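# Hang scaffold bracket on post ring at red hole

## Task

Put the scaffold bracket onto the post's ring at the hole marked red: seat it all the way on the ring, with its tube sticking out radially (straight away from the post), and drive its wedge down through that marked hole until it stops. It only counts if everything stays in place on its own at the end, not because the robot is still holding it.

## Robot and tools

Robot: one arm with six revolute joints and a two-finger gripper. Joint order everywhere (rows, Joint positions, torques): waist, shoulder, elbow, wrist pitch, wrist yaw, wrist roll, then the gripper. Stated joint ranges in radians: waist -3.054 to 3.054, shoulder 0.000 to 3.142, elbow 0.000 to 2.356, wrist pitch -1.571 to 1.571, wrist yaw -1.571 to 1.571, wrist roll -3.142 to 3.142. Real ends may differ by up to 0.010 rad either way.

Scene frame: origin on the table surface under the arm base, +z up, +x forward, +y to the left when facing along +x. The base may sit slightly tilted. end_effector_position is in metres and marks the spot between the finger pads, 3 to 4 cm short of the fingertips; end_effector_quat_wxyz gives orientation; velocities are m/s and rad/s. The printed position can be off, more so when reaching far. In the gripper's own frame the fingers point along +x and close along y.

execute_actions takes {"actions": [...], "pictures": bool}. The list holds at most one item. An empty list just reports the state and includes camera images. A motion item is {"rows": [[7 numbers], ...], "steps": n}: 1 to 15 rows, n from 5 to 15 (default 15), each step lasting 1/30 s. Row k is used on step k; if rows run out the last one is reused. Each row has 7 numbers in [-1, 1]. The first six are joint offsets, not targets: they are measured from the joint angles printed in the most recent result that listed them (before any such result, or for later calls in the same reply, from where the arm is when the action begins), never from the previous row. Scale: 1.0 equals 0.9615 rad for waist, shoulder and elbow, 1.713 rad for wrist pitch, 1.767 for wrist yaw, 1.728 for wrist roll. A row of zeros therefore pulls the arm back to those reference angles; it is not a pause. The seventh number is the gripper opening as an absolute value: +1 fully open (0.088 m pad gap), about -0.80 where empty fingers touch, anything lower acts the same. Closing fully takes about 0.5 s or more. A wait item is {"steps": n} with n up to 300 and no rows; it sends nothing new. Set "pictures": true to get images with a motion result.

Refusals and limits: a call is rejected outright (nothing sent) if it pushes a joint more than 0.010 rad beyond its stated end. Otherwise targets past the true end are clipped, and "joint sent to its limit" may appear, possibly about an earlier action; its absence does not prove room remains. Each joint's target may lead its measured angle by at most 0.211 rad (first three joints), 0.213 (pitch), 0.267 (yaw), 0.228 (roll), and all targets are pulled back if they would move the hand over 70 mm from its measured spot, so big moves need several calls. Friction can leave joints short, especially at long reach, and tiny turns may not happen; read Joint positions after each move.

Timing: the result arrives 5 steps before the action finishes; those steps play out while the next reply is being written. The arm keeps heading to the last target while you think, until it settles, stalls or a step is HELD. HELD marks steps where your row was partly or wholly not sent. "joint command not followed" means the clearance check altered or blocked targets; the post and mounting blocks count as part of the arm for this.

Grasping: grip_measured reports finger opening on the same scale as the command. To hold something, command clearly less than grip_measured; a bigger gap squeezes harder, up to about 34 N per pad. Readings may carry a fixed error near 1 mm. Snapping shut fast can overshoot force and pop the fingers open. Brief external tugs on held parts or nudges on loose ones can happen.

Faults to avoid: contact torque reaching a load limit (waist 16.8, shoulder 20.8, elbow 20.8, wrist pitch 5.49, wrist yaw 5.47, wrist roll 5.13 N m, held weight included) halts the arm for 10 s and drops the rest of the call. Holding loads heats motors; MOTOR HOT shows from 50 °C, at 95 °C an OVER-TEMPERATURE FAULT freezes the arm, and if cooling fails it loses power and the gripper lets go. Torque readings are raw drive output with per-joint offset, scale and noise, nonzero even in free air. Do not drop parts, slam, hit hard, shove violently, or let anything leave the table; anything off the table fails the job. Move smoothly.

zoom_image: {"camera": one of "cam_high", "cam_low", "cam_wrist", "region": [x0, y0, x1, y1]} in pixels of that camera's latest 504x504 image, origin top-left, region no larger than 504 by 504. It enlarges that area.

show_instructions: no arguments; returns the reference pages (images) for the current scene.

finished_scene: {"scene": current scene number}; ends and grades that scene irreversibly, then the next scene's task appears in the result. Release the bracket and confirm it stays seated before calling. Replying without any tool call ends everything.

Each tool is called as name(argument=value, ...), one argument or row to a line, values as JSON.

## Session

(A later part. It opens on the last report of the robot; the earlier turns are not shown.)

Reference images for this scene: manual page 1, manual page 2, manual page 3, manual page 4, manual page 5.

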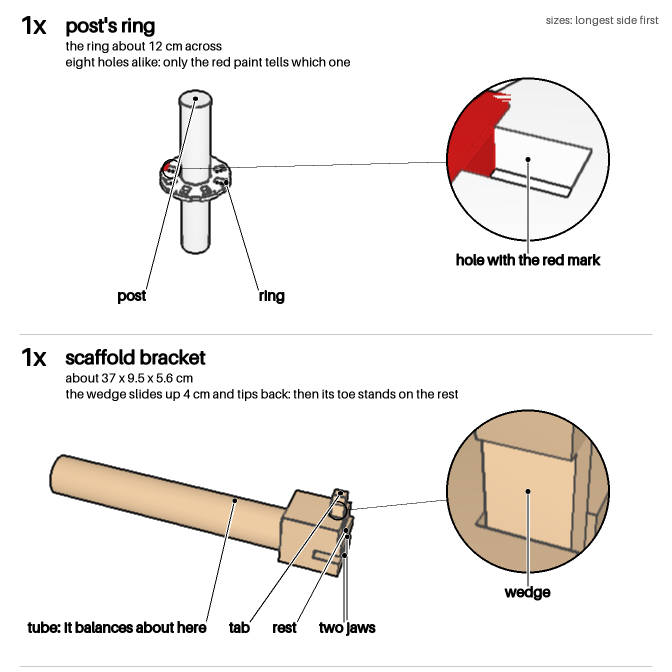

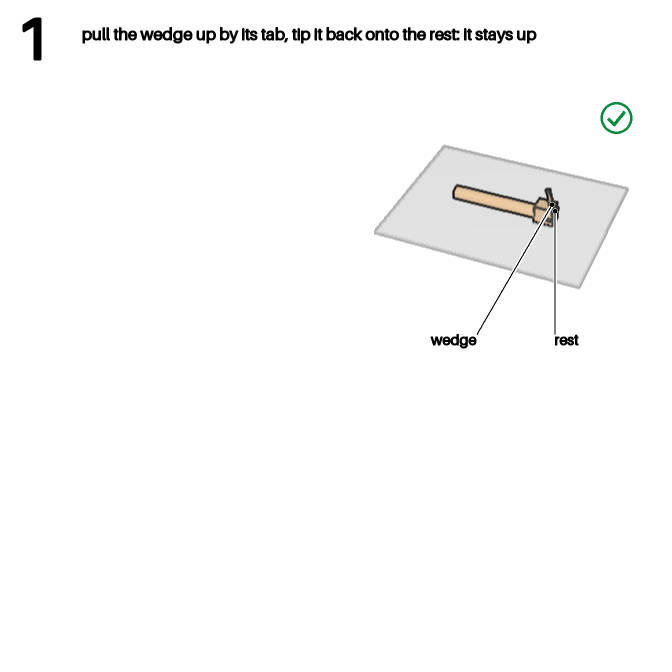

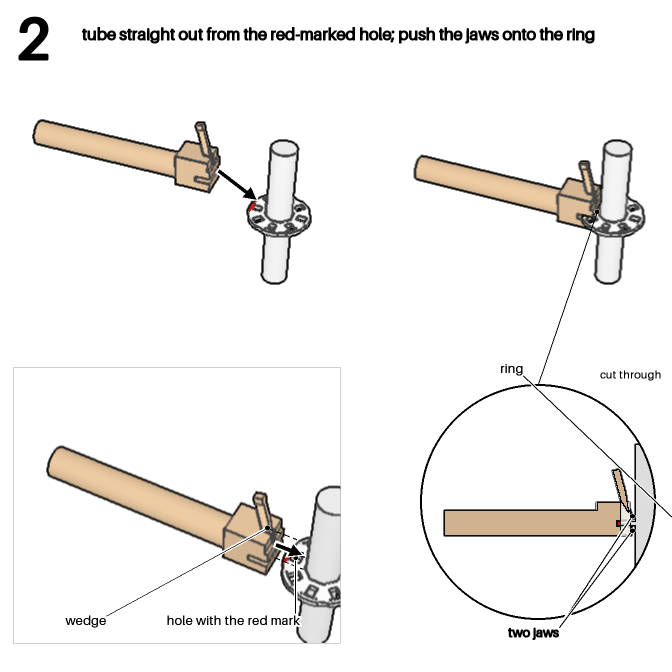

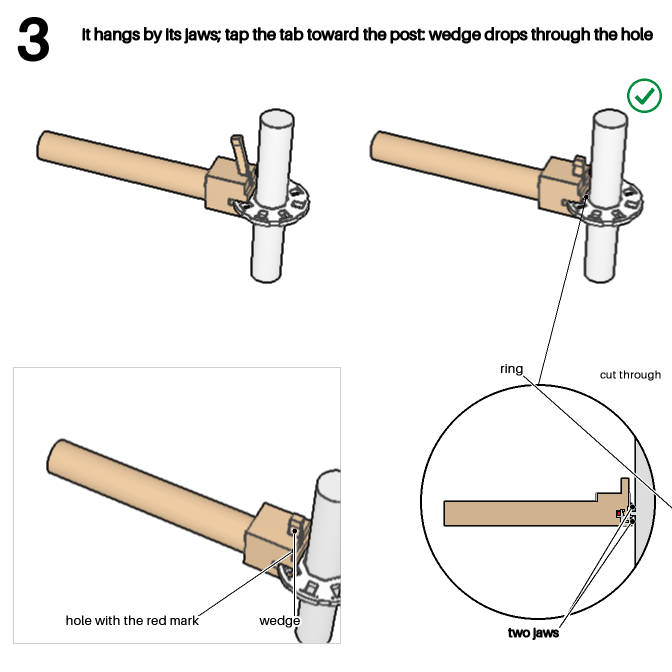

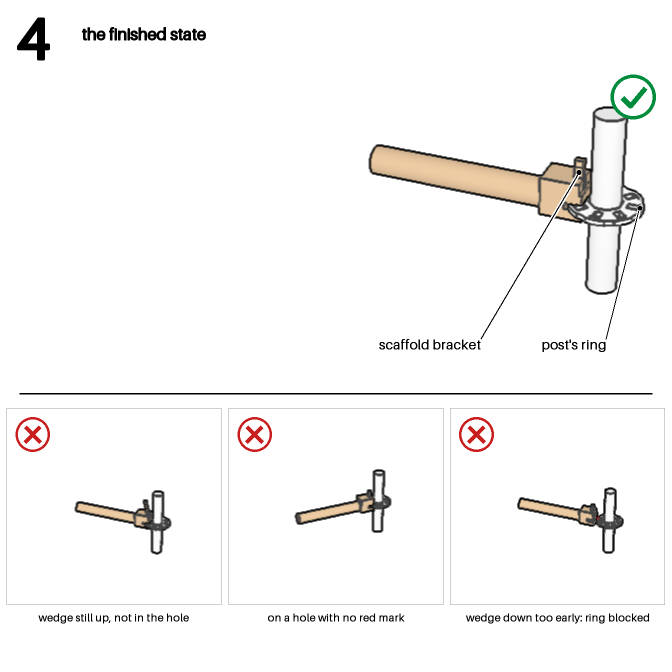

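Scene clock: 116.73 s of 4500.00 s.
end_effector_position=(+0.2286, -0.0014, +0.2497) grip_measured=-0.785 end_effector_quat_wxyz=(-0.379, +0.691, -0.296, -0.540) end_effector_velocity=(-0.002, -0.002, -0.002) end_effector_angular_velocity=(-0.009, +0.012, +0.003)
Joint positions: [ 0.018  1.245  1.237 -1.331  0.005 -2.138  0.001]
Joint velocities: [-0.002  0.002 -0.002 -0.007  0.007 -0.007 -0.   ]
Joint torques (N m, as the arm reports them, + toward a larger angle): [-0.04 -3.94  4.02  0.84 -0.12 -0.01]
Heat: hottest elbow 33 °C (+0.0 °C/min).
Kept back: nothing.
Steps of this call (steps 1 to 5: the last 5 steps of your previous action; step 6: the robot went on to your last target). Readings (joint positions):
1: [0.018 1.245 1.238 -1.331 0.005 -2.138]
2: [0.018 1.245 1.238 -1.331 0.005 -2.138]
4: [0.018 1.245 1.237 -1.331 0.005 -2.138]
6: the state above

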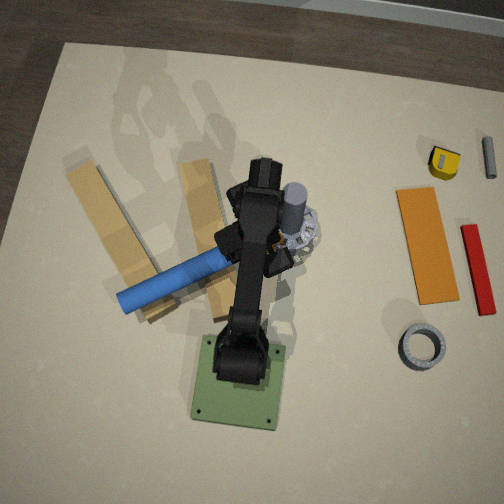

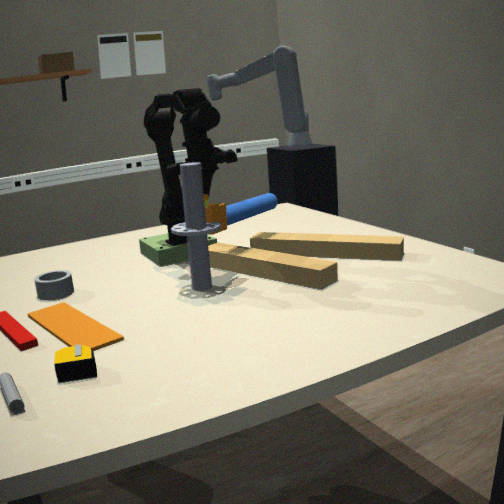

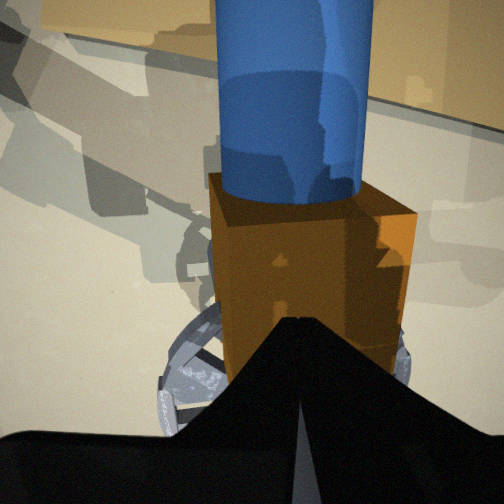

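execute_actions(
  actions=[
    {"rows": [[0,-0.006,0.14,-0.06,0,0,-0.9]], "steps": 15},
  ],
)

execute_actions(
  actions=[
    {"rows": [[0.1,-0.006,0.06,-0.03,0,0.055,-0.9]], "steps": 15},
  ],
)

execute_actions(
  actions=[
    {"steps": 8},
  ],
  pictures=true,
)

zoom_image(
  camera="cam_low",
  region=[160, 170, 290, 260],
)

Scene clock: 117.30 s of 4500.00 s.
end_effector_position=(+0.2242, -0.0015, +0.2835) grip_measured=-0.785 end_effector_quat_wxyz=(-0.385, +0.701, -0.289, -0.527) end_effector_velocity=(-0.009, -0.002, -0.004) end_effector_angular_velocity=(-0.009, +0.056, +0.003)
Joint positions: [ 0.018  1.237  1.364 -1.428  0.005 -2.138  0.001]
Joint velocities: [-0.002  0.007  0.002 -0.051  0.007 -0.007  0.   ]
Joint torques (N m, as the arm reports them, + toward a larger angle): [-0.03 -3.4   5.25  0.74 -0.12  0.01]
Heat: hottest elbow 33 °C (+0.0 °C/min).
Steps of this call (steps 1 to 7: the robot went on to your last target; steps 8 to 17: the first 10 steps of this action). Readings (joint positions):
8: [0.018 1.246 1.254 -1.353 0.005 -2.138]
9: [0.018 1.251 1.281 -1.385 0.005 -2.138]
11: [0.018 1.247 1.329 -1.402 0.005 -2.138]
15: [0.018 1.236 1.364 -1.426 0.005 -2.138]
17: the state above

Scene clock: 117.80 s of 4500.00 s.
end_effector_position=(+0.2179, +0.0186, +0.2962) grip_measured=-0.785 end_effector_quat_wxyz=(-0.392, +0.698, -0.280, -0.529) end_effector_velocity=(-0.009, -0.000, -0.003) end_effector_angular_velocity=(-0.004, +0.036, -0.016)
Joint positions: [ 0.11   1.232  1.414 -1.477  0.006 -2.048  0.001]
Joint velocities: [ 0.007 -0.007 -0.007 -0.037  0.007  0.022  0.   ]
Joint torques (N m, as the arm reports them, + toward a larger angle): [ 0.16 -3.68  5.25  0.75 -0.16  0.05]
Heat: hottest elbow 33 °C (+0.0 °C/min).
Steps of this call (steps 1 to 5: the last 5 steps of your previous action; steps 6 to 15: the first 10 steps of this action, its rows measured from where the robot was after step 5). Readings (joint positions):
5: [0.018 1.237 1.364 -1.431 0.005 -2.138]
6: [0.029 1.237 1.372 -1.441 0.009 -2.117]
7: [0.054 1.238 1.382 -1.455 0.009 -2.094]
9: [0.092 1.236 1.401 -1.466 0.005 -2.068]
13: [0.109 1.232 1.414 -1.476 0.006 -2.050]
15: the state above

Scene clock: 118.07 s of 4500.00 s.
end_effector_position=(+0.2176, +0.0189, +0.2961) grip_measured=-0.785 end_effector_quat_wxyz=(-0.392, +0.698, -0.280, -0.530) end_effector_velocity=(-0.002, -0.002, -0.001) end_effector_angular_velocity=(-0.006, +0.007, -0.012)
Joint positions: [ 0.112  1.232  1.414 -1.479  0.006 -2.045  0.001]
Joint velocities: [-0.002 -0.002 -0.002 -0.007  0.007  0.007 -0.   ]
Joint torques (N m, as the arm reports them, + toward a larger angle): [ 0.21 -3.74  5.31  0.74 -0.15  0.06]
Heat: hottest elbow 33 °C (+0.0 °C/min).
Kept back: nothing.
Steps of this call (steps 1 to 5: the last 5 steps of your previous action; steps 6 to 8: the robot went on to your last target). Readings (joint positions):
1: [0.111 1.232 1.414 -1.478 0.006 -2.047]
2: [0.111 1.232 1.414 -1.478 0.006 -2.046]
4: [0.112 1.232 1.414 -1.478 0.006 -2.046]
8: the state above

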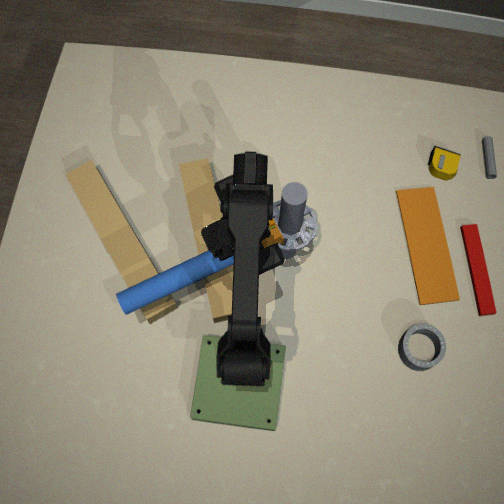

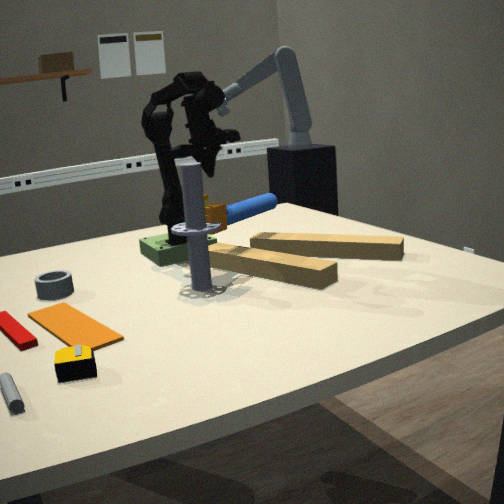

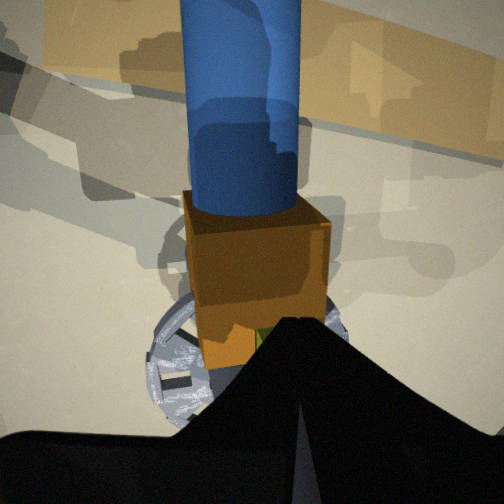

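Region (160, 170, 290, 260) of cam_low's 504x504 image, scaled by 3.877, with more detail than that image has; it fills the top 349 rows of this view, and the rest is white.

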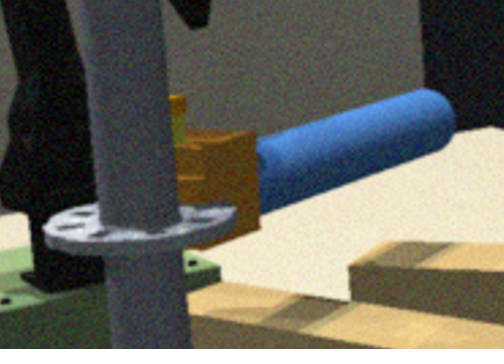

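show_instructions(
)

zoom_image(
  camera="cam_high",
  region=[220, 170, 340, 280],
)

Reference images for this scene: manual page 1, manual page 2, manual page 3, manual page 4, manual page 5.

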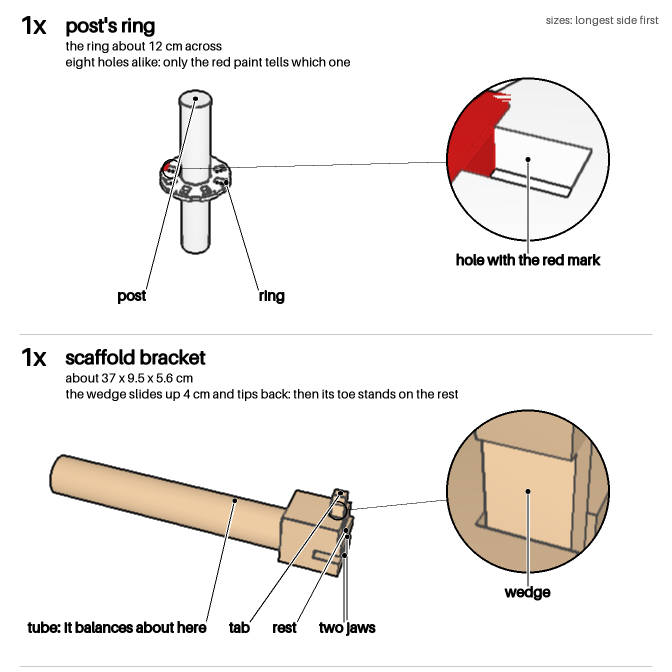

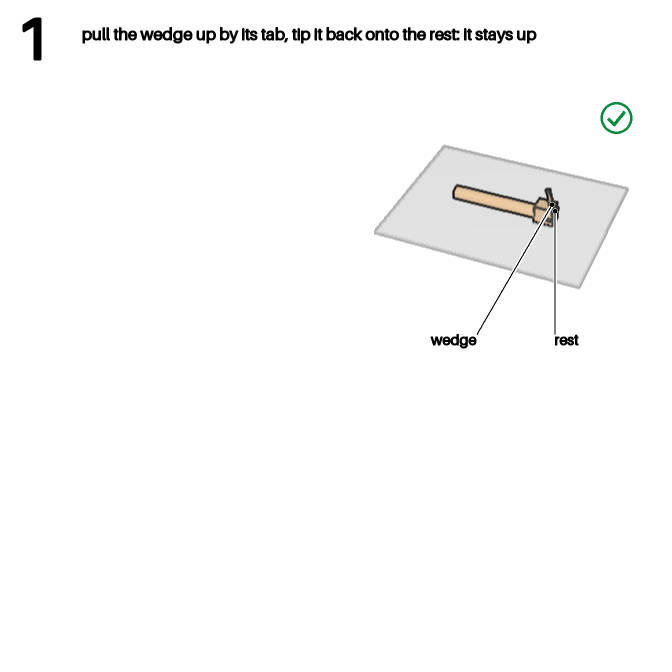

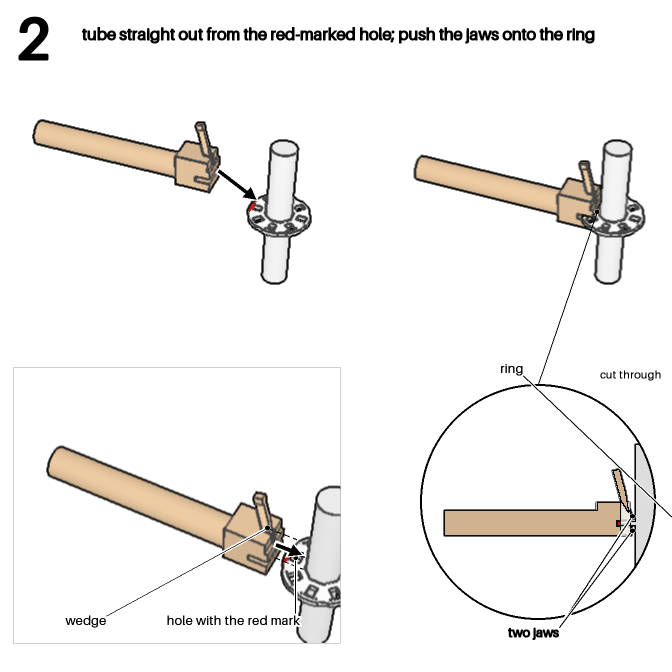

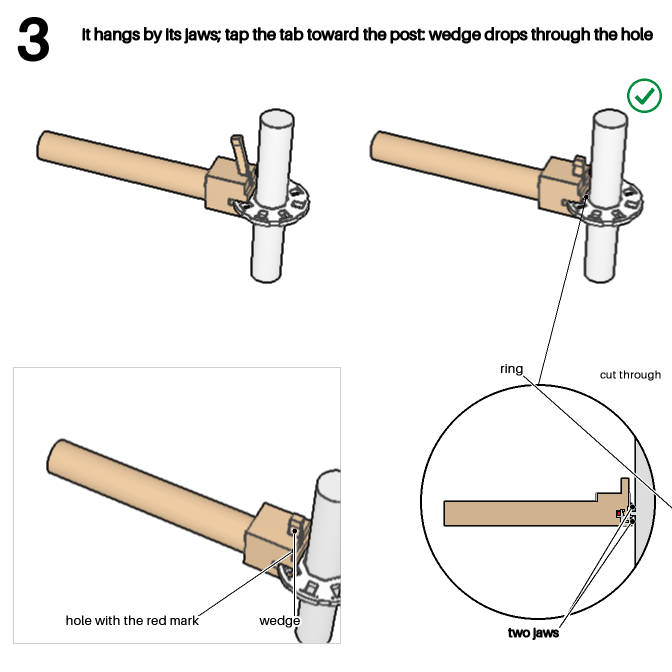

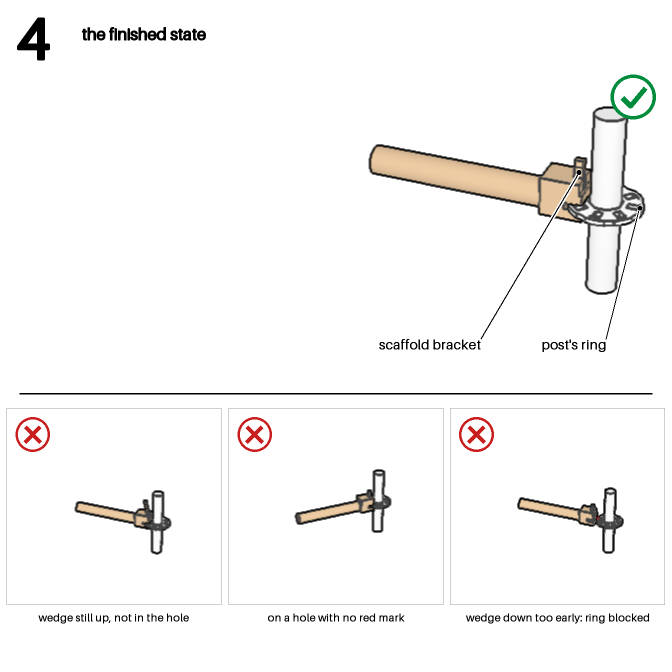

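Region (220, 170, 340, 280) of cam_high's 504x504 image, scaled by 4.200, with more detail than that image has; it fills the top 462 rows of this view, and the rest is white.

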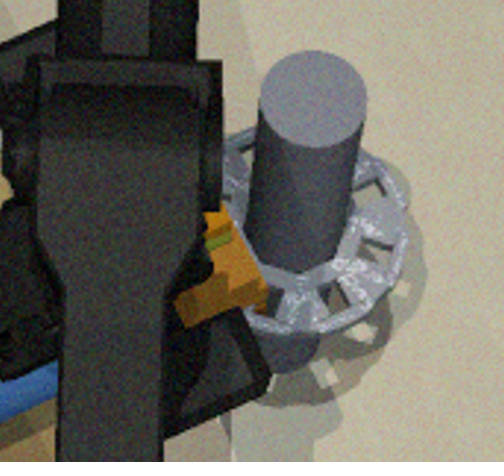

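finished_scene(
  scene=2,
)

The scene is finished: the task was done.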